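## Task

Foam blocks sit on shelves, each above a lot number printed on the shelf edge beneath it. Move the foam block marked 332 onto the desk; if no foam block in this storeroom carries 332, move the one marked 724 instead. All other foam blocks must stay on their own shelves. The robot must not tip over or finish leaning. The block has to rest on the desk by itself at the end, not be held there by the robot.

## Robot and tools

Robot: TidyBot++, a single-arm mobile robot. Its base is 0.54 m long, 0.50 m wide, 0.38 m tall, on four driven casters. On top sits one seven-joint arm with a two-finger gripper; the shoulder is 0.12 m ahead of the base centre, 0.68 m above the floor. Cameras: base_camera (fixed on the base, 644x364) and wrist_camera (fisheye on the hand, 644x476, looks along the hand). Loose objects may occasionally get nudged by something.

Frames: base frame has its origin on the floor below the base centre, x ahead, y to the left, z up. hand_pose is reported in this frame and marks the point between the finger pads; its z axis runs out along the fingers, its y axis is the closing direction. The odometry frame is the base frame as it was when the scene began; base_odometry heading is positive leftward, -3.142 to 3.142, and it counts wheel turns, so slip shows as motion and drift of a few cm and degrees builds up. base_tilt is in degrees, positive when leaning forward or right, with a fixed error near 1 degree.

execute_actions: argument actions is a list holding one action or none (empty list just reports state and images). cameras optionally picks base_camera, wrist_camera or all; [] gives no images. An action may contain base, joints, and speeds.
- base: exactly one key, each a relative offset from where the base last measured itself, in the base frame: translate_m (metres, forward positive, -2 to 2), strafe_m (metres, left positive, -2 to 2), rotate_rad (radians, counter-clockwise from above positive, -6.3 to 6.3).
- joints: absolute targets by name, radians except the gripper. joint_1_rad any angle (whole arm about vertical; positive is clockwise from above, opposite to rotate_rad); joint_2_rad shoulder -2.249 to 2.249; joint_3_rad any angle (upper-arm roll); joint_4_rad elbow -2.579 to 2.579; joint_5_rad any angle (forearm roll); joint_6_rad wrist -2.099 to 2.099; joint_7_rad any angle (hand roll; hand down, positive is counter-clockwise from above, at 1.57 fingers open left/right); gripper_pos 0 (open, gap about 85 mm) to 1 (closed, gap about 85 x (1 - gripper_pos) mm). Unbounded joints take the short way, so turn in steps below half a revolution. Done tolerances: ±0.039 for joints 1-4, ±0.056 for 5-7, ±0.03 gripper.
- speeds: optional lower caps for this action: translate_m and strafe_m 0.05-0.5 m/s, rotate_rad 0.1-1.57 rad/s (top of range is default). Base moves needing over 8.667 s are refused; any action is capped at 15 s. Arm joints run up to 1.39 rad/s (1.22 for joints 5-7).
Bad keys or out-of-range numbers make the whole call refused with no motion. Omitted joints or base may still be driving to an earlier target.

Arm geometry: with joint_1_rad 0, joint_3_rad 3.14, joint_5_rad 0 (near the start), the arm stays in the vertical plane along base x. Segment tilts from vertical (forward positive): upper arm (0.42 m) = joint_2_rad; forearm (0.31 m) = joint_2_rad - joint_4_rad; hand (0.31 m to hand point) = that minus joint_6_rad. Reach ahead of the shoulder = sum of length x sin(tilt); height above it = sum of length x cos(tilt). Folded start: hand down, up to 0.08 m beyond the base front, elbow up to 1.15 m high. A downward hand reaches at most about 0.94 m high, only near the base. Closed fingertips extend about 20 mm past the hand point.

wait: seconds 0 to 10; commands nothing and returns state and images. zoom_image: camera plus region [x0, y0, x1, y1] in pixels of that camera's latest full image, at most 504x504; useful for reading lot labels. finished_scene: scene number 1 or 2; ends the scene permanently and reports success and the next task.

Result lines: base_status and joint_status give each motion's outcome. done: reached (for base, wheels turned enough, even if slipping or blocked short). off_target: stopped away from target, may still push. contact_stop/time_out: target dropped, holding there. "joint command not followed" with a cause means a self-collision check held back the arm's targets (the gripper still moves); those joints show not_followed and may be retried each action. No check protects the base from the arm. on_its_own lists uncommanded motion. motor_effort is percent of max (peak in brackets), noisy with fixed offsets. A gripper closed to 1 that reads off_target is holding something; done at 1 means empty. "ARM HIT" means a hard hit on the base or arm itself. Motor temperatures list one value per arm joint; MOTOR HOT appears from 60 °C and at 75 °C an OVER-TEMPERATURE FAULT lets the arm sink (status limit_stop_at_motor_heat; resend targets). Holding loads, even while idle between replies, heats motors. A torque sensor limit (104.5 N m joints 1-4, 51.3 N m joints 5-7) freezes the arm and gripper for 10 s and skips the rest of the call; warnings at 56.7 and 29.4 stop nothing. After any stop, remaining tool calls in that reply do not run.

Accuracy: friction can leave joints slightly off while saying done; correct by sending last command + (wanted - read). Loads make the arm sag; never command a held joint to its current reading. hand_pose may be off a centimetre or two; trust the cameras. Calibration for both cameras is given with K, distortion and T_world_to_cam; small per-scene errors apply, larger for the wrist camera.

Avoid: driving while the arm is snagged above about 0.8 m (tipping), horizontal pushes on a raised hand (lifts wheels), driving the base into obstacles (it keeps shoving until timeout), dropping or slamming objects, disturbing other items, and ending with the robot touching or supporting the placed object. The robot holds the last command while replies are being composed, so keep loads brief.

Each tool is called in YAML: its name, and indented under it one key for each argument.

## Session

execute_actions:
  actions: []

Scene clock: 0.00 s.
Motor temperatures (°C, as the motors report them): [32 32 25 32 36 47 39]
base_odometry: x=+0.000 y=+0.000 heading=+0.000 (m, m, rad; odometry frame)
base_tilt: forward=+0.8 right=-0.2 (deg)
base_status: not commanded
joint_positions: joint_1_rad=-0.036 joint_2_rad=-0.316 joint_3_rad=+3.177 joint_4_rad=-2.550 joint_5_rad=-0.024 joint_6_rad=-0.867 joint_7_rad=+1.563 gripper_pos=+0.000
joint_status: not commanded
motor_effort: joint_1_rad=+0 joint_2_rad=-2 joint_3_rad=+0 joint_4_rad=+14 joint_5_rad=-1 joint_6_rad=+0 joint_7_rad=-1 (%)
hand_pose: x=+0.2489 y=+0.0086 z=+0.5774 quat_wxyz=(-0.015, +1.000, -0.010, +0.020) (m; base frame)
pictures: base_camera, wrist_camera
Images, in order (width x height): base_camera 644x364, wrist_camera 644x476.

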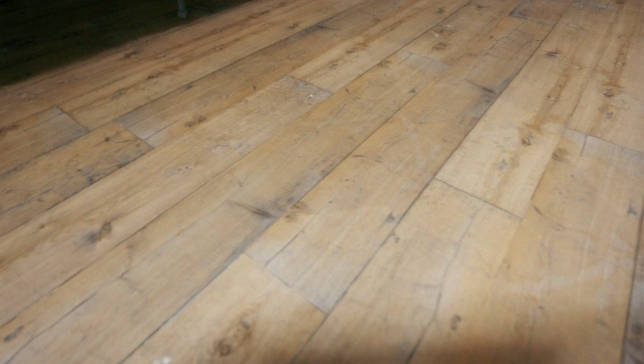

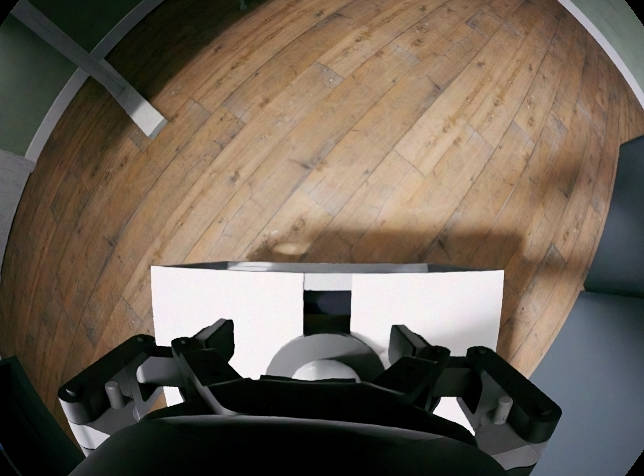

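execute_actions:
  actions:
    - {"joints":{"joint_6_rad":0.55}}
  cameras: ["wrist_camera"]

execute_actions:
  actions:
    - {"joints":{"joint_1_rad":-1.8}}
  cameras: ["wrist_camera"]

execute_actions:
  actions:
    - {"joints":{"joint_1_rad":-3.8}}
  cameras: ["wrist_camera"]

Scene clock: 13.30 s.
Motor temperatures (°C, as the motors report them): [32 32 25 32 36 47 39]
base_odometry: x=+0.000 y=+0.000 heading=+0.000 (m, m, rad; odometry frame)
base_tilt: forward=+0.8 right=-0.2 (deg)
base_status: not commanded
joint_positions: joint_1_rad=-0.036 joint_2_rad=-0.316 joint_3_rad=+3.177 joint_4_rad=-2.550 joint_5_rad=-0.024 joint_6_rad=+0.531 joint_7_rad=+1.563 gripper_pos=+0.000
joint_status: all done
motor_effort: joint_1_rad=+0(1) joint_2_rad=-7(8) joint_3_rad=+0(0) joint_4_rad=+21(20) joint_5_rad=+0(0) joint_6_rad=+9(9) joint_7_rad=-1(0) (%)
hand_pose: x=+0.5449 y=-0.0031 z=+0.8473 quat_wxyz=(-0.010, +0.752, -0.018, +0.659) (m; base frame)
pictures: wrist_camera
camera_calibration (this result's frames):
wrist_camera: T_world_to_cam=[[-0.0290113, -0.99948, 0.014079, -0.00721045], [-0.11203, -0.010745, -0.993647, 0.961054], [0.993281, -0.0304042, -0.11166, -0.309786], [0, 0, 0, 1]] pos_world=[0.415162, -0.00629898, 0.920459]
Images, in order (width x height): wrist_camera 644x476.

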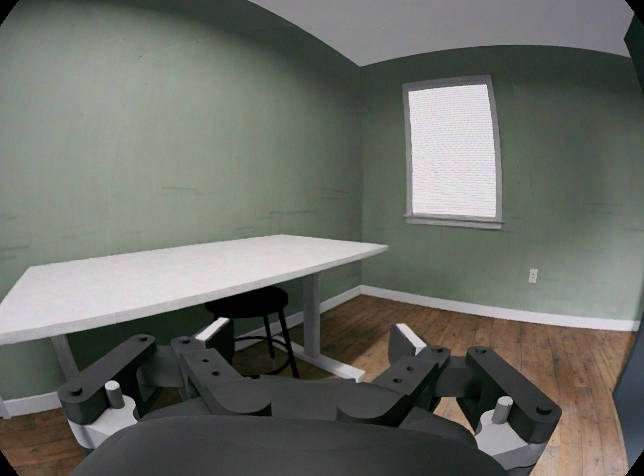

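Scene clock: 16.23 s.
Motor temperatures (°C, as the motors report them): [32 32 25 32 36 47 39]
base_odometry: x=+0.000 y=+0.000 heading=+0.000 (m, m, rad; odometry frame)
base_tilt: forward=+0.8 right=-0.2 (deg)
base_status: not commanded
joint_positions: joint_1_rad=-1.787 joint_2_rad=-0.316 joint_3_rad=+3.177 joint_4_rad=-2.550 joint_5_rad=-0.024 joint_6_rad=+0.531 joint_7_rad=+1.563 gripper_pos=+0.000
joint_status: all done
motor_effort: joint_1_rad=+0(0) joint_2_rad=-7(7) joint_3_rad=+0(1) joint_4_rad=+20(20) joint_5_rad=+0(0) joint_6_rad=+9(9) joint_7_rad=+0(1) (%)
hand_pose: x=+0.0459 y=+0.4196 z=+0.8473 quat_wxyz=(-0.512, +0.495, +0.566, +0.415) (m; base frame)
pictures: wrist_camera
camera_calibration (this result's frames):
wrist_camera: T_world_to_cam=[[0.988565, 0.150139, 0.0140786, -0.128302], [0.0305997, -0.108304, -0.993647, 0.944081], [-0.14766, 0.982715, -0.11166, -0.174014], [0, 0, 0, 1]] pos_world=[0.0722511, 0.292517, 0.920459]
Images, in order (width x height): wrist_camera 644x476.

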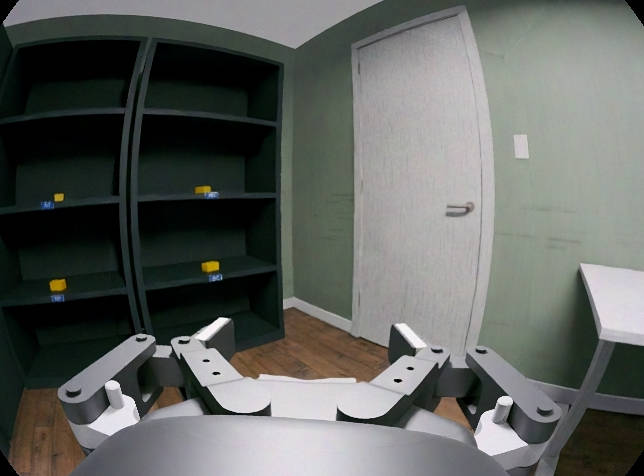

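Scene clock: 19.33 s.
Motor temperatures (°C, as the motors report them): [32 32 25 32 36 47 39]
base_odometry: x=+0.000 y=+0.000 heading=+0.000 (m, m, rad; odometry frame)
base_tilt: forward=+0.8 right=-0.2 (deg)
base_status: not commanded
joint_positions: joint_1_rad=-3.787 joint_2_rad=-0.316 joint_3_rad=+3.177 joint_4_rad=-2.550 joint_5_rad=-0.024 joint_6_rad=+0.531 joint_7_rad=+1.563 gripper_pos=+0.000
joint_status: all done
motor_effort: joint_1_rad=+1(1) joint_2_rad=-7(7) joint_3_rad=+0(1) joint_4_rad=+20(20) joint_5_rad=+0(0) joint_6_rad=+9(9) joint_7_rad=+0(0) (%)
hand_pose: x=-0.2321 y=-0.2411 z=+0.8473 quat_wxyz=(-0.626, -0.209, +0.723, -0.207) (m; base frame)
pictures: wrist_camera
camera_calibration (this result's frames):
wrist_camera: T_world_to_cam=[[-0.547947, 0.836395, 0.0140786, 0.0545432], [0.0857434, 0.0728986, -0.993647, 0.937519], [-0.832107, -0.543258, -0.11166, -0.0925643], [0, 0, 0, 1]] pos_world=[-0.127523, -0.16425, 0.920459]
Images, in order (width x height): wrist_camera 644x476.

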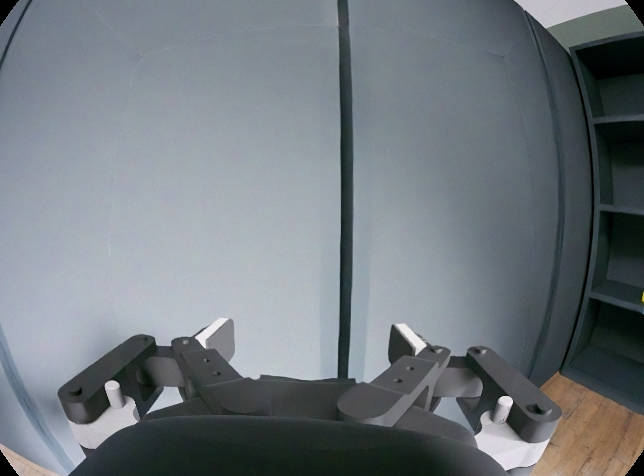

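execute_actions:
  actions:
    - {"base":{"strafe_m":0.4},"joints":{"joint_1_rad":-2.5}}
  cameras: ["wrist_camera"]

zoom_image:
  camera: "wrist_camera"
  region: [120,150,520,330]

Scene clock: 27.73 s.
Motor temperatures (°C, as the motors report them): [32 32 25 33 36 47 39]
base_odometry: x=+0.000 y=+0.400 heading=+0.001 (m, m, rad; odometry frame)
base_tilt: forward=+0.8 right=-0.2 (deg)
base_status: done
joint_positions: joint_1_rad=-2.513 joint_2_rad=-0.316 joint_3_rad=+3.177 joint_4_rad=-2.550 joint_5_rad=-0.024 joint_6_rad=+0.531 joint_7_rad=+1.563 gripper_pos=+0.000
joint_status: all done
motor_effort: joint_1_rad=+0(0) joint_2_rad=-7(9) joint_3_rad=+0(1) joint_4_rad=+20(20) joint_5_rad=+0(0) joint_6_rad=+9(9) joint_7_rad=-1(1) (%)
hand_pose: x=-0.2144 y=+0.2650 z=+0.8473 quat_wxyz=(-0.626, +0.262, +0.705, +0.205) (m; base frame)
pictures: wrist_camera
camera_calibration (this result's frames):
wrist_camera: T_world_to_cam=[[0.639059, 0.769029, 0.0140782, -0.0867101], [0.0948284, -0.0606116, -0.993647, 0.936438], [-0.76329, 0.636334, -0.11166, -0.100753], [0, 0, 0, 1]] pos_world=[-0.110292, 0.187554, 0.920459]
Images, in order (width x height): wrist_camera 644x476.

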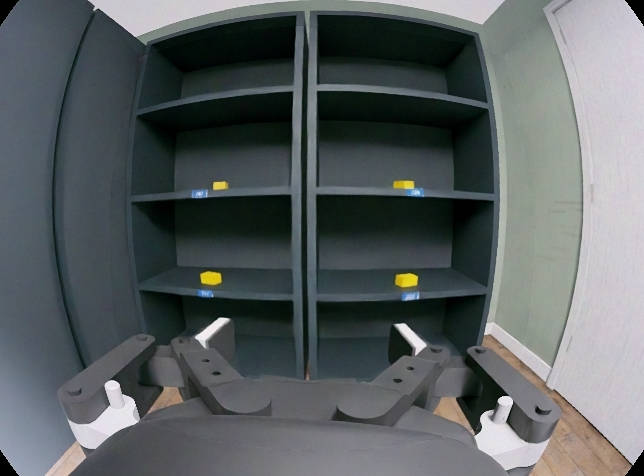

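Region (120, 150, 520, 330) of wrist_camera's 644x476 image, scaled by 1.260; it fills the top 227 rows of this view, and the rest is white.

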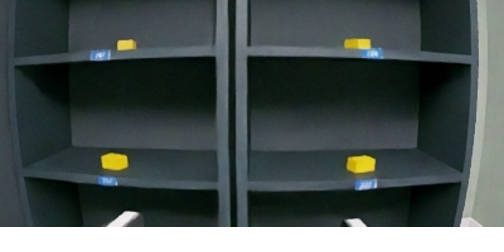

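zoom_image:
  camera: "wrist_camera"
  region: [380,175,440,310]

zoom_image:
  camera: "wrist_camera"
  region: [180,175,240,310]

Region (380, 175, 440, 310) of wrist_camera's 644x476 image, scaled by 3.733.

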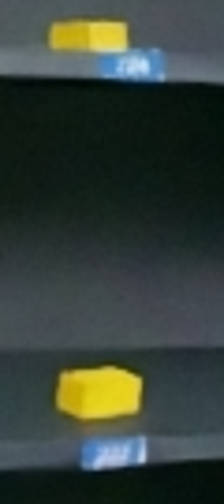

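Region (180, 175, 240, 310) of wrist_camera's 644x476 image, scaled by 3.733.

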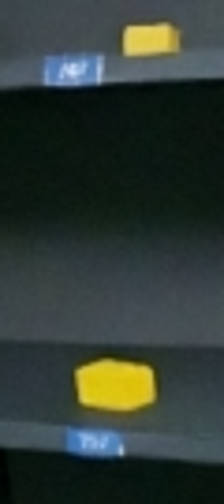

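Lower right is a candidate; get closer.

execute_actions:
  actions:
    - {"base":{"rotate_rad":2.42},"joints":{"joint_1_rad":-0.05,"joint_6_rad":0.3}}
  cameras: []

execute_actions:
  actions:
    - {"base":{"translate_m":0.3}}

zoom_image:
  camera: "wrist_camera"
  region: [400,80,560,320]

Scene clock: 45.23 s.
Motor temperatures (°C, as the motors report them): [32 32 25 33 36 47 39]
base_odometry: x=+0.000 y=+0.400 heading=+2.420 (m, m, rad; odometry frame)
base_tilt: forward=+0.8 right=-0.2 (deg)
base_status: done
joint_positions: joint_1_rad=-0.063 joint_2_rad=-0.316 joint_3_rad=+3.177 joint_4_rad=-2.550 joint_5_rad=-0.024 joint_6_rad=+0.344 joint_7_rad=+1.563 gripper_pos=+0.000
joint_status: all done
motor_effort: joint_1_rad=+0(1) joint_2_rad=-7(9) joint_3_rad=+0(0) joint_4_rad=+20(20) joint_5_rad=-1(0) joint_6_rad=+8(8) joint_7_rad=+0(0) (%)
hand_pose: x=+0.5318 y=+0.0100 z=+0.7906 quat_wxyz=(-0.019, +0.810, -0.006, +0.585) (m; base frame)
pictures: none
No camera images: the call's "cameras" was empty. Leave "cameras" out to get every camera's image.

Scene clock: 47.13 s.
Motor temperatures (°C, as the motors report them): [32 32 25 33 36 47 39]
base_odometry: x=-0.226 y=+0.598 heading=+2.421 (m, m, rad; odometry frame)
base_tilt: forward=+0.8 right=-0.2 (deg)
base_status: done
joint_positions: joint_1_rad=-0.063 joint_2_rad=-0.314 joint_3_rad=+3.177 joint_4_rad=-2.550 joint_5_rad=-0.024 joint_6_rad=+0.343 joint_7_rad=+1.563 gripper_pos=+0.000
joint_status: not commanded
motor_effort: joint_1_rad=+0(0) joint_2_rad=-7(10) joint_3_rad=+0(0) joint_4_rad=+20(20) joint_5_rad=+0(0) joint_6_rad=+8(8) joint_7_rad=-1(0) (%)
hand_pose: x=+0.5319 y=+0.0100 z=+0.7891 quat_wxyz=(-0.019, +0.812, -0.006, +0.584) (m; base frame)
pictures: base_camera, wrist_camera
camera_calibration (this result's frames):
wrist_camera: T_world_to_cam=[[0.00671126, -0.99984, 0.0165952, -0.0146757], [-0.298401, -0.0178418, -0.954274, 0.970051], [0.954417, 0.00145236, -0.298473, -0.135156], [0, 0, 0, 1]] pos_world=[0.418559, 0.0028304, 0.885597]
Images, in order (width x height): base_camera 644x364, wrist_camera 644x476.

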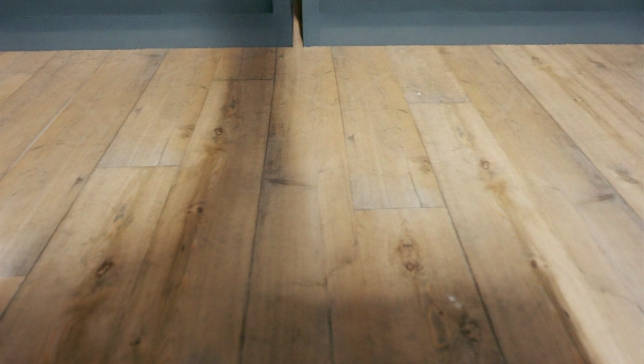

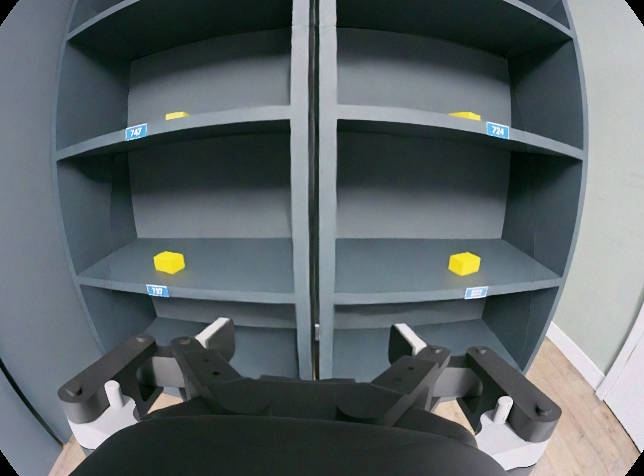

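Region (400, 80, 560, 320) of wrist_camera's 644x476 image, scaled by 2.100.

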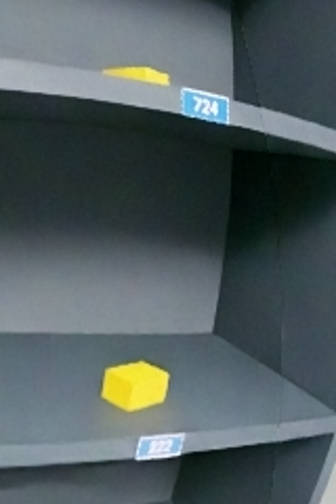

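execute_actions:
  actions:
    - {"base":{"translate_m":-2},"joints":{"joint_1_rad":-1.7,"joint_6_rad":0.5}}
  cameras: ["wrist_camera"]

Scene clock: 58.30 s.
Motor temperatures (°C, as the motors report them): [32 32 25 33 36 47 39]
base_odometry: x=+1.276 y=-0.723 heading=+2.421 (m, m, rad; odometry frame)
base_tilt: forward=+0.8 right=-0.2 (deg)
base_status: done
joint_positions: joint_1_rad=-1.687 joint_2_rad=-0.314 joint_3_rad=+3.177 joint_4_rad=-2.550 joint_5_rad=-0.024 joint_6_rad=+0.456 joint_7_rad=+1.563 gripper_pos=+0.000
joint_status: all done
motor_effort: joint_1_rad=+0(1) joint_2_rad=-7(10) joint_3_rad=+0(1) joint_4_rad=+20(21) joint_5_rad=+0(0) joint_6_rad=+8(9) joint_7_rad=+0(0) (%)
hand_pose: x=+0.0875 y=+0.4211 z=+0.8230 quat_wxyz=(-0.469, +0.540, +0.559, +0.419) (m; base frame)
pictures: wrist_camera
camera_calibration (this result's frames):
wrist_camera: T_world_to_cam=[[0.998393, 0.0545384, 0.0153902, -0.130999], [0.0253975, -0.18786, -0.981867, 0.9431], [-0.0506583, 0.980681, -0.188943, -0.116128], [0, 0, 0, 1]] pos_world=[0.100953, 0.298199, 0.906074]
Images, in order (width x height): wrist_camera 644x476.

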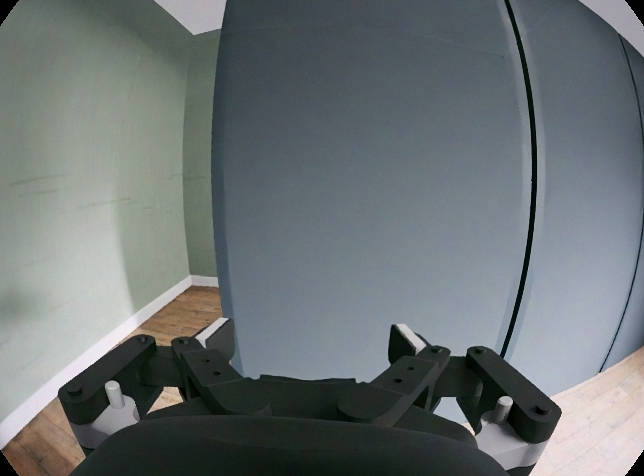

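execute_actions:
  actions:
    - {"base":{"translate_m":-0.65}}
  cameras: []

execute_actions:
  actions:
    - {"base":{"strafe_m":0.4},"joints":{"joint_6_rad":0.1}}

Scene clock: 72.60 s.
Motor temperatures (°C, as the motors report them): [32 32 25 33 36 47 39]
base_odometry: x=+1.764 y=-1.152 heading=+2.420 (m, m, rad; odometry frame)
base_tilt: forward=+0.8 right=-0.2 (deg)
base_status: done
joint_positions: joint_1_rad=-1.687 joint_2_rad=-0.314 joint_3_rad=+3.177 joint_4_rad=-2.550 joint_5_rad=-0.024 joint_6_rad=+0.456 joint_7_rad=+1.563 gripper_pos=+0.000
joint_status: not commanded
motor_effort: joint_1_rad=+0(0) joint_2_rad=-7(8) joint_3_rad=+0(1) joint_4_rad=+20(19) joint_5_rad=+0(0) joint_6_rad=+8(8) joint_7_rad=+0(0) (%)
hand_pose: x=+0.0874 y=+0.4211 z=+0.8231 quat_wxyz=(-0.469, +0.540, +0.559, +0.419) (m; base frame)
pictures: none
No camera images: the call's "cameras" was empty. Leave "cameras" out to get every camera's image.

Scene clock: 74.73 s.
Motor temperatures (°C, as the motors report them): [32 32 25 33 36 47 39]
base_odometry: x=+1.500 y=-1.453 heading=+2.421 (m, m, rad; odometry frame)
base_tilt: forward=+0.8 right=-0.2 (deg)
base_status: done
joint_positions: joint_1_rad=-1.687 joint_2_rad=-0.314 joint_3_rad=+3.177 joint_4_rad=-2.555 joint_5_rad=-0.024 joint_6_rad=+0.117 joint_7_rad=+1.563 gripper_pos=+0.000
joint_status: all done
motor_effort: joint_1_rad=+0(0) joint_2_rad=-7(10) joint_3_rad=+0(0) joint_4_rad=+19(22) joint_5_rad=+0(0) joint_6_rad=+7(9) joint_7_rad=+0(1) (%)
hand_pose: x=+0.0872 y=+0.3805 z=+0.7234 quat_wxyz=(-0.366, +0.604, +0.631, +0.321) (m; base frame)
pictures: base_camera, wrist_camera
camera_calibration (this result's frames):
wrist_camera: T_world_to_cam=[[0.997346, 0.0707263, 0.0173031, -0.134432], [0.0507943, -0.50556, -0.861295, 0.869107], [-0.0521685, 0.859888, -0.507811, 0.181695], [0, 0, 0, 1]] pos_world=[0.0994078, 0.292657, 0.84315]
Images, in order (width x height): base_camera 644x364, wrist_camera 644x476.

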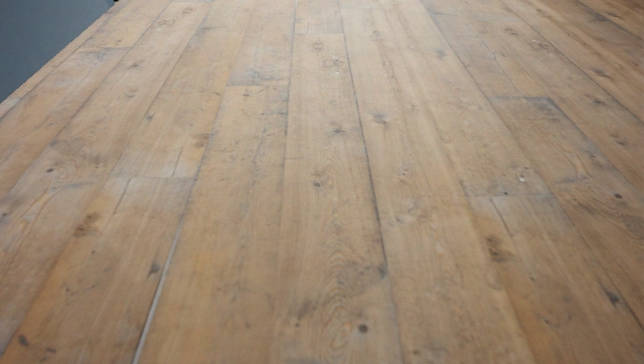

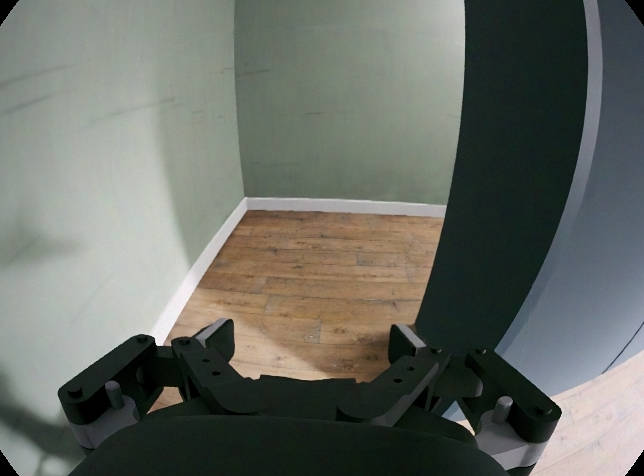

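execute_actions:
  actions:
    - {"base":{"strafe_m":1.55}}
  cameras: []

execute_actions:
  actions:
    - {"joints":{"joint_1_rad":0.6,"joint_6_rad":0.4}}

Scene clock: 84.47 s.
Motor temperatures (°C, as the motors report them): [32 32 25 33 36 47 39]
base_odometry: x=+0.477 y=-2.617 heading=+2.421 (m, m, rad; odometry frame)
base_tilt: forward=+0.8 right=-0.2 (deg)
base_status: done
joint_positions: joint_1_rad=-1.687 joint_2_rad=-0.314 joint_3_rad=+3.177 joint_4_rad=-2.555 joint_5_rad=-0.024 joint_6_rad=+0.117 joint_7_rad=+1.563 gripper_pos=+0.000
joint_status: not commanded
motor_effort: joint_1_rad=+0(1) joint_2_rad=-7(9) joint_3_rad=+0(0) joint_4_rad=+19(20) joint_5_rad=+0(0) joint_6_rad=+7(8) joint_7_rad=+0(0) (%)
hand_pose: x=+0.0872 y=+0.3804 z=+0.7236 quat_wxyz=(-0.366, +0.604, +0.631, +0.322) (m; base frame)
pictures: none
No camera images: the call's "cameras" was empty. Leave "cameras" out to get every camera's image.

Scene clock: 87.80 s.
Motor temperatures (°C, as the motors report them): [32 32 25 33 36 47 39]
base_odometry: x=+0.477 y=-2.617 heading=+2.421 (m, m, rad; odometry frame)
base_tilt: forward=+0.8 right=-0.2 (deg)
base_status: not commanded
joint_positions: joint_1_rad=+0.587 joint_2_rad=-0.314 joint_3_rad=+3.177 joint_4_rad=-2.555 joint_5_rad=-0.024 joint_6_rad=+0.356 joint_7_rad=+1.563 gripper_pos=+0.000
joint_status: all done
motor_effort: joint_1_rad=+1(1) joint_2_rad=-7(7) joint_3_rad=+0(0) joint_4_rad=+20(20) joint_5_rad=+0(0) joint_6_rad=+8(9) joint_7_rad=+0(1) (%)
hand_pose: x=+0.4536 y=-0.2419 z=+0.7908 quat_wxyz=(+0.170, +0.765, -0.264, +0.563) (m; base frame)
pictures: base_camera, wrist_camera
camera_calibration (this result's frames):
wrist_camera: T_world_to_cam=[[-0.600051, -0.79979, 0.0165612, 0.0576211], [-0.241211, 0.161155, -0.956999, 0.963268], [0.762729, -0.578243, -0.289619, -0.119856], [0, 0, 0, 1]] pos_world=[0.358344, -0.178456, 0.886179]
Images, in order (width x height): base_camera 644x364, wrist_camera 644x476.

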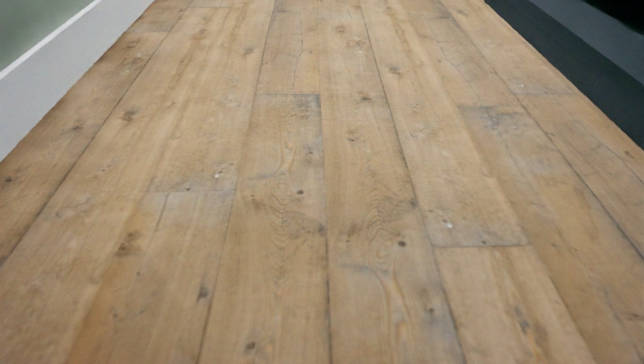

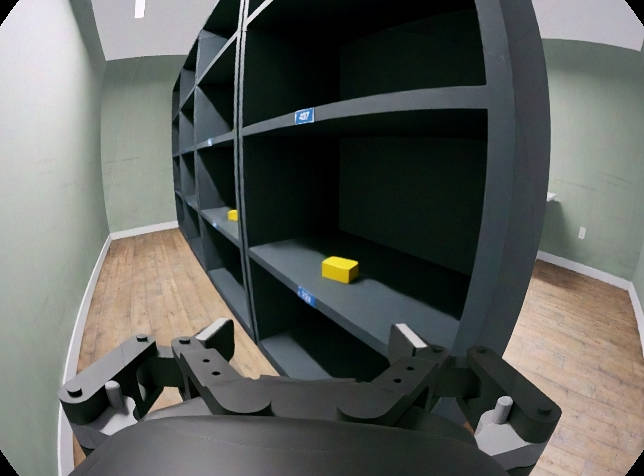

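execute_actions:
  actions:
    - {"base":{"translate_m":1.2},"joints":{"joint_1_rad":1.5,"joint_2_rad":-0.6,"joint_6_rad":0.1}}
  cameras: ["wrist_camera"]

execute_actions:
  actions:
    - {"base":{"translate_m":1.2}}

Scene clock: 95.17 s.
Motor temperatures (°C, as the motors report them): [32 32 25 33 36 47 39]
base_odometry: x=-0.425 y=-1.825 heading=+2.421 (m, m, rad; odometry frame)
base_tilt: forward=+0.8 right=-0.2 (deg)
base_status: done
joint_positions: joint_1_rad=+1.487 joint_2_rad=-0.584 joint_3_rad=+3.177 joint_4_rad=-2.555 joint_5_rad=-0.024 joint_6_rad=+0.144 joint_7_rad=+1.563 gripper_pos=+0.000
joint_status: all done
motor_effort: joint_1_rad=+0(1) joint_2_rad=+0(8) joint_3_rad=+0(1) joint_4_rad=+22(22) joint_5_rad=+0(0) joint_6_rad=+8(9) joint_7_rad=+0(0) (%)
hand_pose: x=+0.1360 y=-0.3586 z=+0.8316 quat_wxyz=(+0.408, +0.561, -0.558, +0.454) (m; base frame)
pictures: wrist_camera
camera_calibration (this result's frames):
wrist_camera: T_world_to_cam=[[-0.999411, -0.034065, 0.0041698, 0.11227], [-0.0120407, 0.234263, -0.972099, 0.952143], [0.0321377, -0.971576, -0.234535, -0.0208329], [0, 0, 0, 1]] pos_world=[0.124338, -0.239468, 0.920223]
Images, in order (width x height): wrist_camera 644x476.

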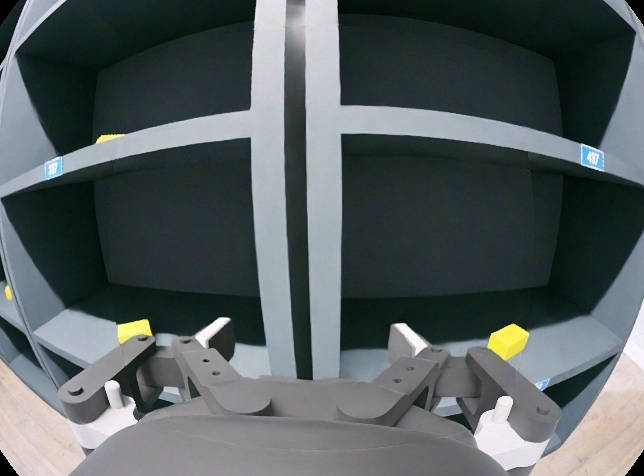

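Scene clock: 98.90 s.
Motor temperatures (°C, as the motors report them): [32 32 25 33 36 47 39]
base_odometry: x=-1.326 y=-1.033 heading=+2.420 (m, m, rad; odometry frame)
base_tilt: forward=+0.8 right=-0.2 (deg)
base_status: done
joint_positions: joint_1_rad=+1.487 joint_2_rad=-0.584 joint_3_rad=+3.177 joint_4_rad=-2.555 joint_5_rad=-0.024 joint_6_rad=+0.143 joint_7_rad=+1.563 gripper_pos=+0.000
joint_status: not commanded
motor_effort: joint_1_rad=+0(0) joint_2_rad=+0(1) joint_3_rad=+0(1) joint_4_rad=+23(23) joint_5_rad=+0(0) joint_6_rad=+9(8) joint_7_rad=+0(0) (%)
hand_pose: x=+0.1360 y=-0.3586 z=+0.8316 quat_wxyz=(+0.408, +0.561, -0.558, +0.454) (m; base frame)
pictures: base_camera, wrist_camera
camera_calibration (this result's frames):
wrist_camera: T_world_to_cam=[[-0.999411, -0.0340709, 0.00416538, 0.112273], [-0.0120386, 0.234288, -0.972093, 0.952139], [0.0321442, -0.97157, -0.23456, -0.0207829], [0, 0, 0, 1]] pos_world=[0.124337, -0.239441, 0.920225]
Images, in order (width x height): base_camera 644x364, wrist_camera 644x476.

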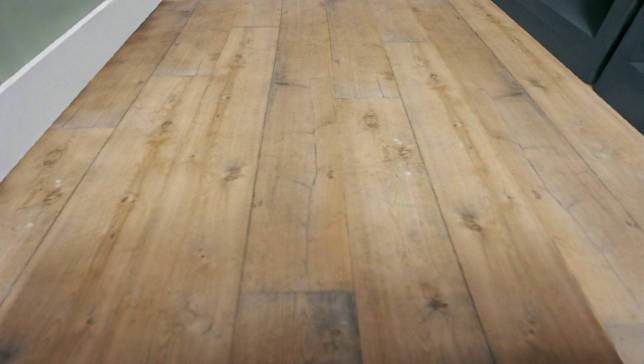

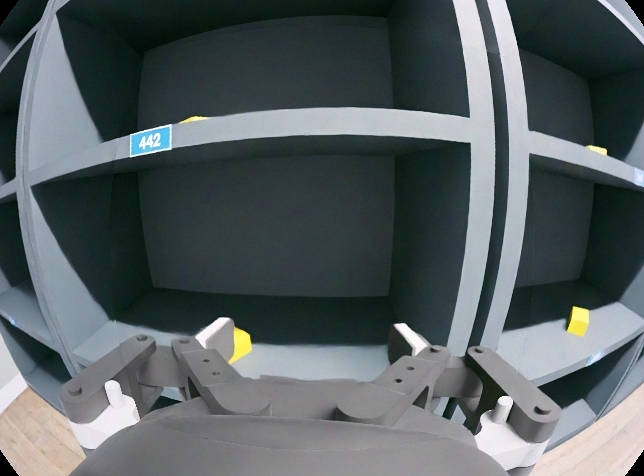

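execute_actions:
  actions:
    - {"base":{"translate_m":0.5},"joints":{"joint_6_rad":-0.3}}
  cameras: ["wrist_camera"]

zoom_image:
  camera: "wrist_camera"
  region: [0,40,480,340]

Scene clock: 105.37 s.
Motor temperatures (°C, as the motors report them): [32 32 25 33 36 47 39]
base_odometry: x=-1.702 y=-0.703 heading=+2.421 (m, m, rad; odometry frame)
base_tilt: forward=+0.8 right=-0.2 (deg)
base_status: done
joint_positions: joint_1_rad=+1.487 joint_2_rad=-0.586 joint_3_rad=+3.177 joint_4_rad=-2.554 joint_5_rad=-0.024 joint_6_rad=-0.281 joint_7_rad=+1.563 gripper_pos=+0.000
joint_status: all done
motor_effort: joint_1_rad=+0(0) joint_2_rad=+1(2) joint_3_rad=+0(1) joint_4_rad=+22(24) joint_5_rad=-1(1) joint_6_rad=+7(9) joint_7_rad=+0(1) (%)
hand_pose: x=+0.1382 y=-0.2994 z=+0.7159 quat_wxyz=(+0.283, +0.643, -0.632, +0.326) (m; base frame)
pictures: wrist_camera
camera_calibration (this result's frames):
wrist_camera: T_world_to_cam=[[-0.998535, -0.0539036, 0.00466621, 0.110539], [-0.0366488, 0.610405, -0.791242, 0.812361], [0.0398025, -0.790254, -0.611486, 0.332608], [0, 0, 0, 1]] pos_world=[0.12691, -0.227066, 0.845643]
Images, in order (width x height): wrist_camera 644x476.

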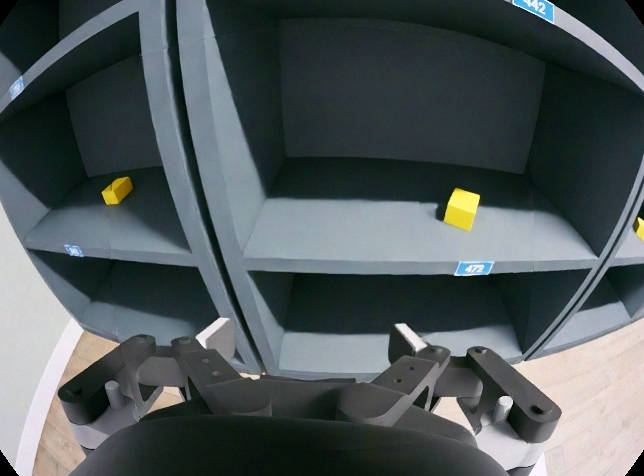

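Region (0, 40, 480, 340) of wrist_camera's 644x476 image, scaled by 1.050; it fills the top 315 rows of this view, and the rest is white.

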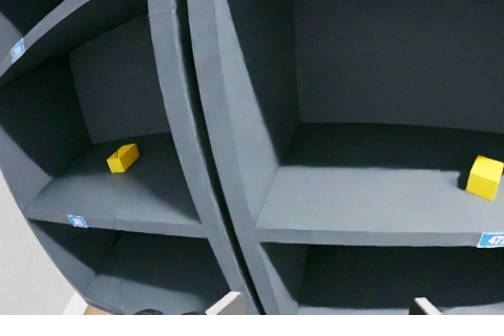

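execute_actions:
  actions:
    - {"base":{"translate_m":0.4},"joints":{"joint_6_rad":-0.1}}
  cameras: ["wrist_camera"]

Scene clock: 111.73 s.
Motor temperatures (°C, as the motors report them): [32 32 25 33 36 47 39]
base_odometry: x=-2.002 y=-0.439 heading=+2.421 (m, m, rad; odometry frame)
base_tilt: forward=+0.8 right=-0.2 (deg)
base_status: done
joint_positions: joint_1_rad=+1.487 joint_2_rad=-0.587 joint_3_rad=+3.177 joint_4_rad=-2.551 joint_5_rad=-0.024 joint_6_rad=-0.127 joint_7_rad=+1.563 gripper_pos=+0.000
joint_status: all done
motor_effort: joint_1_rad=+1(0) joint_2_rad=+1(2) joint_3_rad=+0(1) joint_4_rad=+21(24) joint_5_rad=+0(1) joint_6_rad=+8(8) joint_7_rad=+0(0) (%)
hand_pose: x=+0.1378 y=-0.3274 z=+0.7573 quat_wxyz=(+0.332, +0.616, -0.608, +0.376) (m; base frame)
pictures: wrist_camera
camera_calibration (this result's frames):
wrist_camera: T_world_to_cam=[[-0.9989, -0.0465763, 0.00537793, 0.110334], [-0.0270393, 0.478562, -0.877638, 0.883234], [0.0383035, -0.876818, -0.479295, 0.207551], [0, 0, 0, 1]] pos_world=[0.126145, -0.235558, 0.874044]
Images, in order (width x height): wrist_camera 644x476.

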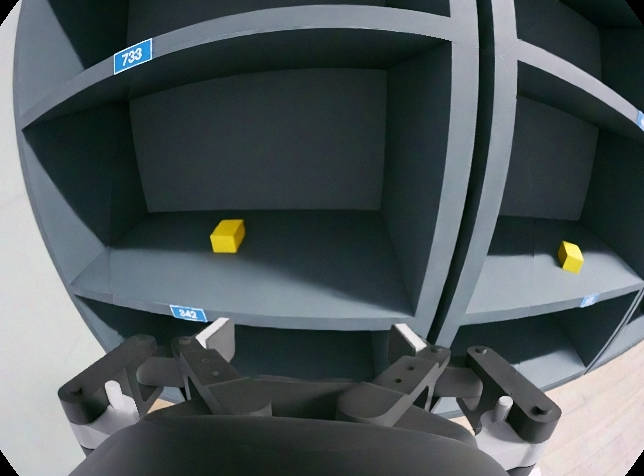

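execute_actions:
  actions:
    - {"base":{"translate_m":-1.6},"joints":{"joint_6_rad":-0.2}}
  cameras: ["wrist_camera"]

execute_actions:
  actions:
    - {"base":{"translate_m":-0.9}}
  cameras: ["wrist_camera"]

Scene clock: 129.13 s.
Motor temperatures (°C, as the motors report them): [32 32 25 33 36 47 39]
base_odometry: x=-0.800 y=-1.495 heading=+2.421 (m, m, rad; odometry frame)
base_tilt: forward=+0.8 right=-0.2 (deg)
base_status: done
joint_positions: joint_1_rad=+1.487 joint_2_rad=-0.587 joint_3_rad=+3.177 joint_4_rad=-2.551 joint_5_rad=-0.024 joint_6_rad=-0.162 joint_7_rad=+1.563 gripper_pos=+0.000
joint_status: all done
motor_effort: joint_1_rad=+0(1) joint_2_rad=+1(2) joint_3_rad=+0(1) joint_4_rad=+21(22) joint_5_rad=-1(1) joint_6_rad=+8(8) joint_7_rad=+0(1) (%)
hand_pose: x=+0.1380 y=-0.3217 z=+0.7479 quat_wxyz=(+0.321, +0.622, -0.613, +0.365) (m; base frame)
pictures: wrist_camera
camera_calibration (this result's frames):
wrist_camera: T_world_to_cam=[[-0.998821, -0.0482498, 0.00530335, 0.110294], [-0.0291677, 0.509261, -0.860117, 0.869274], [0.0387997, -0.859258, -0.510068, 0.236619], [0, 0, 0, 1]] pos_world=[0.126338, -0.234049, 0.867785]
Images, in order (width x height): wrist_camera 644x476.

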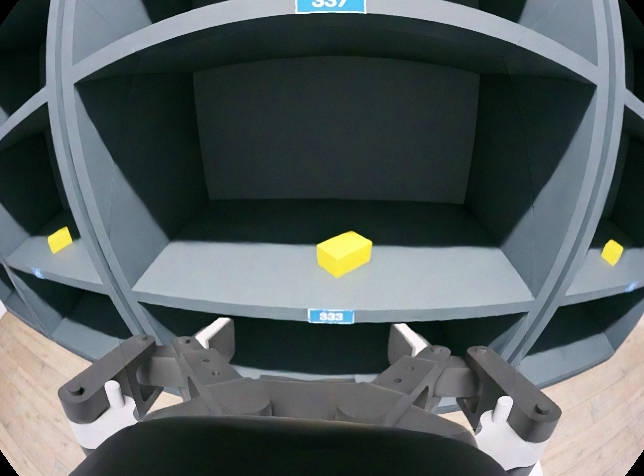

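Scene clock: 132.27 s.
Motor temperatures (°C, as the motors report them): [32 32 25 33 36 47 39]
base_odometry: x=-0.125 y=-2.090 heading=+2.420 (m, m, rad; odometry frame)
base_tilt: forward=+0.8 right=-0.2 (deg)
base_status: done
joint_positions: joint_1_rad=+1.487 joint_2_rad=-0.587 joint_3_rad=+3.177 joint_4_rad=-2.551 joint_5_rad=-0.024 joint_6_rad=-0.162 joint_7_rad=+1.563 gripper_pos=+0.000
joint_status: not commanded
motor_effort: joint_1_rad=+0(0) joint_2_rad=+1(2) joint_3_rad=+0(1) joint_4_rad=+22(22) joint_5_rad=+0(1) joint_6_rad=+7(8) joint_7_rad=+0(0) (%)
hand_pose: x=+0.1380 y=-0.3217 z=+0.7479 quat_wxyz=(+0.321, +0.622, -0.613, +0.365) (m; base frame)
pictures: wrist_camera
camera_calibration (this result's frames):
wrist_camera: T_world_to_cam=[[-0.998821, -0.0482491, 0.00529984, 0.110296], [-0.0291607, 0.509182, -0.860165, 0.869305], [0.0388036, -0.859305, -0.509989, 0.236564], [0, 0, 0, 1]] pos_world=[0.126336, -0.234032, 0.867806]
Images, in order (width x height): wrist_camera 644x476.

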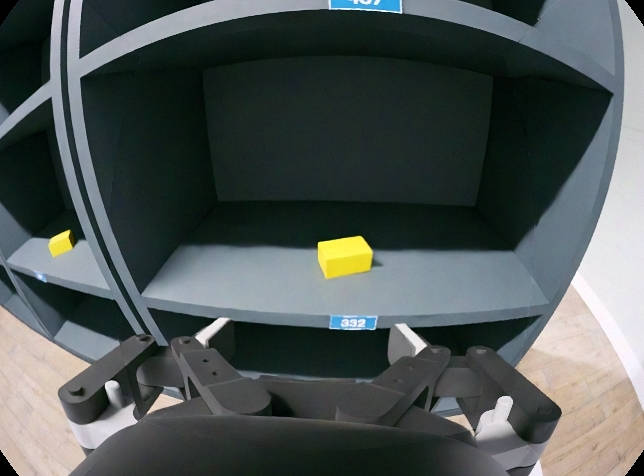

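execute_actions:
  actions:
    - {"base":{"strafe_m":0.2},"joints":{"joint_1_rad":1.56,"joint_2_rad":0.0,"joint_4_rad":-2,"joint_6_rad":-0.52}}
  cameras: []

execute_actions:
  actions:
    - {"joints":{"joint_2_rad":0.6,"joint_4_rad":-1.4}}
  cameras: ["wrist_camera"]

execute_actions:
  actions:
    - {"base":{"strafe_m":-0.15},"joints":{"joint_7_rad":0.3},"speeds":{"strafe_m":0.1}}
  cameras: ["wrist_camera"]

Scene clock: 153.70 s.
Motor temperatures (°C, as the motors report them): [32 32 25 33 36 47 39]
base_odometry: x=-0.257 y=-2.240 heading=+2.421 (m, m, rad; odometry frame)
base_tilt: forward=+0.8 right=-0.2 (deg)
base_status: done
joint_positions: joint_1_rad=+1.543 joint_2_rad=-0.006 joint_3_rad=+3.177 joint_4_rad=-2.019 joint_5_rad=-0.024 joint_6_rad=-0.476 joint_7_rad=+1.563 gripper_pos=+0.000
joint_status: all done
motor_effort: joint_1_rad=+0(0) joint_2_rad=-20(22) joint_3_rad=+0(0) joint_4_rad=+20(22) joint_5_rad=-1(1) joint_6_rad=+5(7) joint_7_rad=-1(0) (%)
hand_pose: x=+0.1203 y=-0.4713 z=+0.7207 quat_wxyz=(+0.220, +0.658, -0.681, +0.233) (m; base frame)
pictures: none
No camera images: the call's "cameras" was empty. Leave "cameras" out to get every camera's image.

Scene clock: 155.53 s.
Motor temperatures (°C, as the motors report them): [32 32 25 33 36 47 39]
base_odometry: x=-0.257 y=-2.240 heading=+2.421 (m, m, rad; odometry frame)
base_tilt: forward=+0.8 right=-0.2 (deg)
base_status: not commanded
joint_positions: joint_1_rad=+1.543 joint_2_rad=+0.598 joint_3_rad=+3.177 joint_4_rad=-1.422 joint_5_rad=-0.024 joint_6_rad=-0.478 joint_7_rad=+1.563 gripper_pos=+0.000
joint_status: all done
motor_effort: joint_1_rad=+1(0) joint_2_rad=-44(46) joint_3_rad=+0(0) joint_4_rad=+20(20) joint_5_rad=+0(0) joint_6_rad=+5(6) joint_7_rad=+0(1) (%)
hand_pose: x=+0.1221 y=-0.7072 z=+0.6439 quat_wxyz=(+0.223, +0.664, -0.678, +0.224) (m; base frame)
pictures: wrist_camera
camera_calibration (this result's frames):
wrist_camera: T_world_to_cam=[[-0.999136, -0.00770322, 0.0408342, 0.0822162], [-0.0312296, 0.787456, -0.615579, 1.01525], [-0.0274132, -0.616323, -0.787016, 0.211199], [0, 0, 0, 1]] pos_world=[0.119641, -0.668666, 0.787828]
Images, in order (width x height): wrist_camera 644x476.

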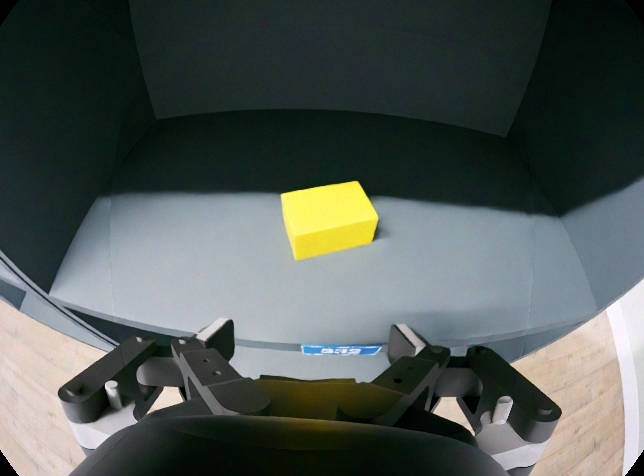

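Scene clock: 157.53 s.
Motor temperatures (°C, as the motors report them): [32 32 25 33 36 47 39]
base_odometry: x=-0.158 y=-2.127 heading=+2.421 (m, m, rad; odometry frame)
base_tilt: forward=+0.8 right=-0.2 (deg)
base_status: done
joint_positions: joint_1_rad=+1.544 joint_2_rad=+0.598 joint_3_rad=+3.177 joint_4_rad=-1.417 joint_5_rad=-0.024 joint_6_rad=-0.479 joint_7_rad=+0.310 gripper_pos=+0.000
joint_status: all done
motor_effort: joint_1_rad=+0(1) joint_2_rad=-44(46) joint_3_rad=+0(0) joint_4_rad=+20(20) joint_5_rad=+0(0) joint_6_rad=+5(6) joint_7_rad=+0(1) (%)
hand_pose: x=+0.1214 y=-0.7087 z=+0.6456 quat_wxyz=(+0.050, +0.140, -0.938, +0.314) (m; base frame)
pictures: wrist_camera
camera_calibration (this result's frames):
wrist_camera: T_world_to_cam=[[-0.341285, 0.76466, -0.546643, 0.92824], [0.939399, 0.257394, -0.226444, 0.272642], [-0.0324494, -0.590798, -0.806166, 0.242642], [0, 0, 0, 1]] pos_world=[0.0685488, -0.636612, 0.764764]
Images, in order (width x height): wrist_camera 644x476.

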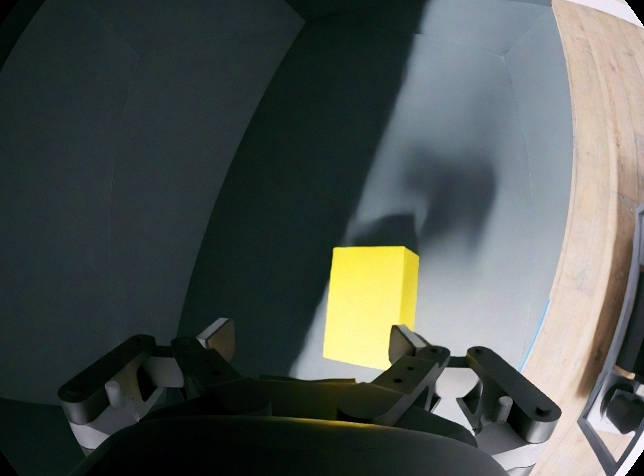

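execute_actions:
  actions:
    - {"joints":{"joint_2_rad":0.69}}
  cameras: ["wrist_camera"]

Scene clock: 163.83 s.
Motor temperatures (°C, as the motors report them): [32 32 25 33 36 47 39]
base_odometry: x=-0.158 y=-2.127 heading=+2.421 (m, m, rad; odometry frame)
base_tilt: forward=+0.8 right=-0.2 (deg)
base_status: not commanded
joint_positions: joint_1_rad=+1.544 joint_2_rad=+0.690 joint_3_rad=+3.177 joint_4_rad=-1.415 joint_5_rad=-0.024 joint_6_rad=-0.479 joint_7_rad=+0.310 gripper_pos=+0.000
joint_status: all done
motor_effort: joint_1_rad=+1(0) joint_2_rad=-46(49) joint_3_rad=+0(0) joint_4_rad=+19(20) joint_5_rad=+0(0) joint_6_rad=+5(5) joint_7_rad=+0(0) (%)
hand_pose: x=+0.1213 y=-0.7034 z=+0.5818 quat_wxyz=(+0.045, +0.143, -0.951, +0.271) (m; base frame)
pictures: wrist_camera
camera_calibration (this result's frames):
wrist_camera: T_world_to_cam=[[-0.342576, 0.810335, -0.475393, 0.880129], [0.938858, 0.276724, -0.204864, 0.258089], [-0.0344557, -0.516508, -0.855589, 0.275645], [0, 0, 0, 1]] pos_world=[0.0686997, -0.642246, 0.707119]
Images, in order (width x height): wrist_camera 644x476.

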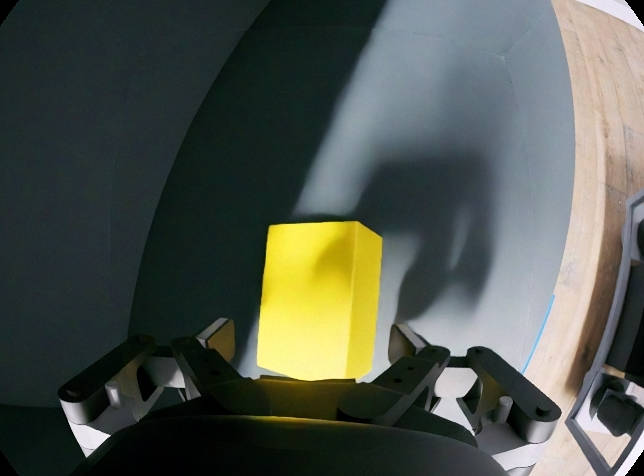

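execute_actions:
  actions:
    - {"base":{"translate_m":-0.02},"joints":{"joint_2_rad":0.73,"joint_4_rad":-1.37}}
  cameras: ["wrist_camera"]

execute_actions:
  actions:
    - {"joints":{"gripper_pos":1}}
  cameras: []

execute_actions:
  actions:
    - {"joints":{"joint_2_rad":0.6}}
  cameras: ["wrist_camera"]

Scene clock: 171.77 s.
Motor temperatures (°C, as the motors report them): [32 32 25 33 36 47 39]
base_odometry: x=-0.143 y=-2.140 heading=+2.421 (m, m, rad; odometry frame)
base_tilt: forward=+0.8 right=-0.2 (deg)
base_status: done
joint_positions: joint_1_rad=+1.561 joint_2_rad=+0.718 joint_3_rad=+3.177 joint_4_rad=-1.386 joint_5_rad=-0.024 joint_6_rad=-0.479 joint_7_rad=+0.310 gripper_pos=+0.000
joint_status: all done
motor_effort: joint_1_rad=+1(4) joint_2_rad=-47(48) joint_3_rad=+0(2) joint_4_rad=+19(19) joint_5_rad=+0(0) joint_6_rad=+5(5) joint_7_rad=-1(1) (%)
hand_pose: x=+0.1096 y=-0.7128 z=+0.5746 quat_wxyz=(+0.048, +0.135, -0.952, +0.272) (m; base frame)
pictures: wrist_camera
camera_calibration (this result's frames):
wrist_camera: T_world_to_cam=[[-0.329898, 0.815259, -0.475942, 0.882729], [0.943018, 0.261425, -0.205848, 0.259394], [-0.0433964, -0.516731, -0.855047, 0.264695], [0, 0, 0, 1]] pos_world=[0.0580844, -0.650688, 0.69985]
Images, in order (width x height): wrist_camera 644x476.

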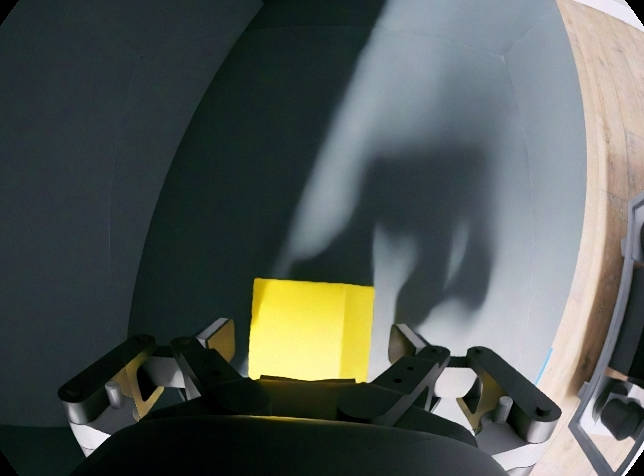

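Scene clock: 172.87 s.
Motor temperatures (°C, as the motors report them): [32 32 25 33 36 47 39]
base_odometry: x=-0.143 y=-2.140 heading=+2.421 (m, m, rad; odometry frame)
base_tilt: forward=+0.8 right=-0.2 (deg)
base_status: not commanded
joint_positions: joint_1_rad=+1.561 joint_2_rad=+0.702 joint_3_rad=+3.177 joint_4_rad=-1.371 joint_5_rad=-0.024 joint_6_rad=-0.479 joint_7_rad=+0.310 gripper_pos=+0.998
joint_status: all done
motor_effort: joint_1_rad=+0(3) joint_2_rad=-43(46) joint_3_rad=+0(2) joint_4_rad=+18(19) joint_5_rad=-1(1) joint_6_rad=+4(5) joint_7_rad=+0(0) (%)
hand_pose: x=+0.1095 y=-0.7203 z=+0.5923 quat_wxyz=(+0.050, +0.135, -0.947, +0.286) (m; base frame)
pictures: none
No camera images: the call's "cameras" was empty. Leave "cameras" out to get every camera's image.

Scene clock: 173.97 s.
Motor temperatures (°C, as the motors report them): [32 33 25 33 36 47 39]
base_odometry: x=-0.143 y=-2.140 heading=+2.421 (m, m, rad; odometry frame)
base_tilt: forward=+0.8 right=-0.2 (deg)
base_status: not commanded
joint_positions: joint_1_rad=+1.561 joint_2_rad=+0.599 joint_3_rad=+3.177 joint_4_rad=-1.371 joint_5_rad=-0.024 joint_6_rad=-0.479 joint_7_rad=+0.310 gripper_pos=+0.999
joint_status: all done
motor_effort: joint_1_rad=+0(0) joint_2_rad=-44(51) joint_3_rad=+0(0) joint_4_rad=+20(21) joint_5_rad=+0(0) joint_6_rad=+5(6) joint_7_rad=+0(0) (%)
hand_pose: x=+0.1096 y=-0.7257 z=+0.6669 quat_wxyz=(+0.056, +0.132, -0.932, +0.334) (m; base frame)
pictures: wrist_camera
camera_calibration (this result's frames):
wrist_camera: T_world_to_cam=[[-0.329514, 0.744746, -0.580322, 0.955559], [0.94319, 0.231939, -0.2379, 0.281737], [-0.0425756, -0.625745, -0.778865, 0.206913], [0, 0, 0, 1]] pos_world=[0.0579485, -0.64752, 0.782715]
Images, in order (width x height): wrist_camera 644x476.

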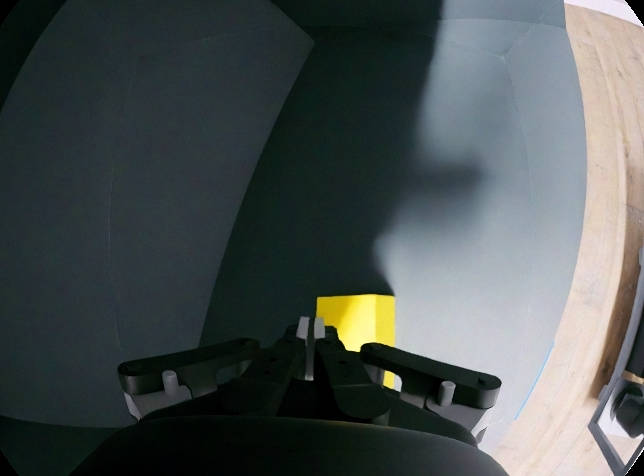

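execute_actions:
  actions:
    - {"joints":{"gripper_pos":0,"joint_6_rad":-0.82,"joint_2_rad":0.63,"joint_7_rad":0.22}}
  cameras: []

execute_actions:
  actions:
    - {"base":{"strafe_m":-0.09},"speeds":{"strafe_m":0.05}}
  cameras: ["wrist_camera"]

Scene clock: 187.50 s.
Motor temperatures (°C, as the motors report them): [32 33 25 33 36 47 39]
base_odometry: x=-0.143 y=-2.140 heading=+2.421 (m, m, rad; odometry frame)
base_tilt: forward=+0.8 right=-0.2 (deg)
base_status: not commanded
joint_positions: joint_1_rad=+1.561 joint_2_rad=+0.624 joint_3_rad=+3.177 joint_4_rad=-1.374 joint_5_rad=-0.024 joint_6_rad=-0.801 joint_7_rad=+0.246 gripper_pos=+0.000
joint_status: all done
motor_effort: joint_1_rad=+0(0) joint_2_rad=-43(45) joint_3_rad=+0(0) joint_4_rad=+18(21) joint_5_rad=+0(0) joint_6_rad=+3(6) joint_7_rad=+0(0) (%)
hand_pose: x=+0.1122 y=-0.6366 z=+0.5993 quat_wxyz=(+0.023, +0.106, -0.980, +0.169) (m; base frame)
pictures: none
No camera images: the call's "cameras" was empty. Leave "cameras" out to get every camera's image.

Scene clock: 189.77 s.
Motor temperatures (°C, as the motors report them): [32 33 25 33 36 47 39]
base_odometry: x=-0.083 y=-2.073 heading=+2.421 (m, m, rad; odometry frame)
base_tilt: forward=+0.8 right=-0.2 (deg)
base_status: done
joint_positions: joint_1_rad=+1.561 joint_2_rad=+0.625 joint_3_rad=+3.177 joint_4_rad=-1.374 joint_5_rad=-0.024 joint_6_rad=-0.801 joint_7_rad=+0.246 gripper_pos=+0.000
joint_status: not commanded
motor_effort: joint_1_rad=+0(0) joint_2_rad=-44(46) joint_3_rad=+0(1) joint_4_rad=+18(20) joint_5_rad=+0(0) joint_6_rad=+3(4) joint_7_rad=-1(1) (%)
hand_pose: x=+0.1122 y=-0.6366 z=+0.5990 quat_wxyz=(+0.022, +0.106, -0.980, +0.168) (m; base frame)
pictures: wrist_camera
camera_calibration (this result's frames):
wrist_camera: T_world_to_cam=[[-0.264078, 0.916785, -0.299613, 0.784697], [0.963924, 0.240113, -0.114877, 0.171684], [-0.033377, -0.31914, -0.94712, 0.504897], [0, 0, 0, 1]] pos_world=[0.0585828, -0.599489, 0.733025]
Images, in order (width x height): wrist_camera 644x476.

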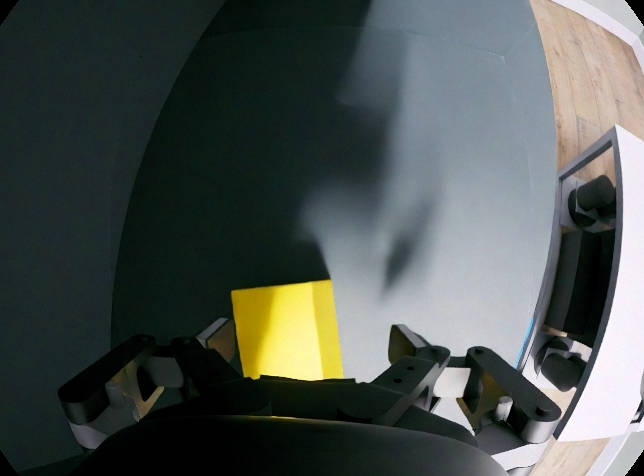

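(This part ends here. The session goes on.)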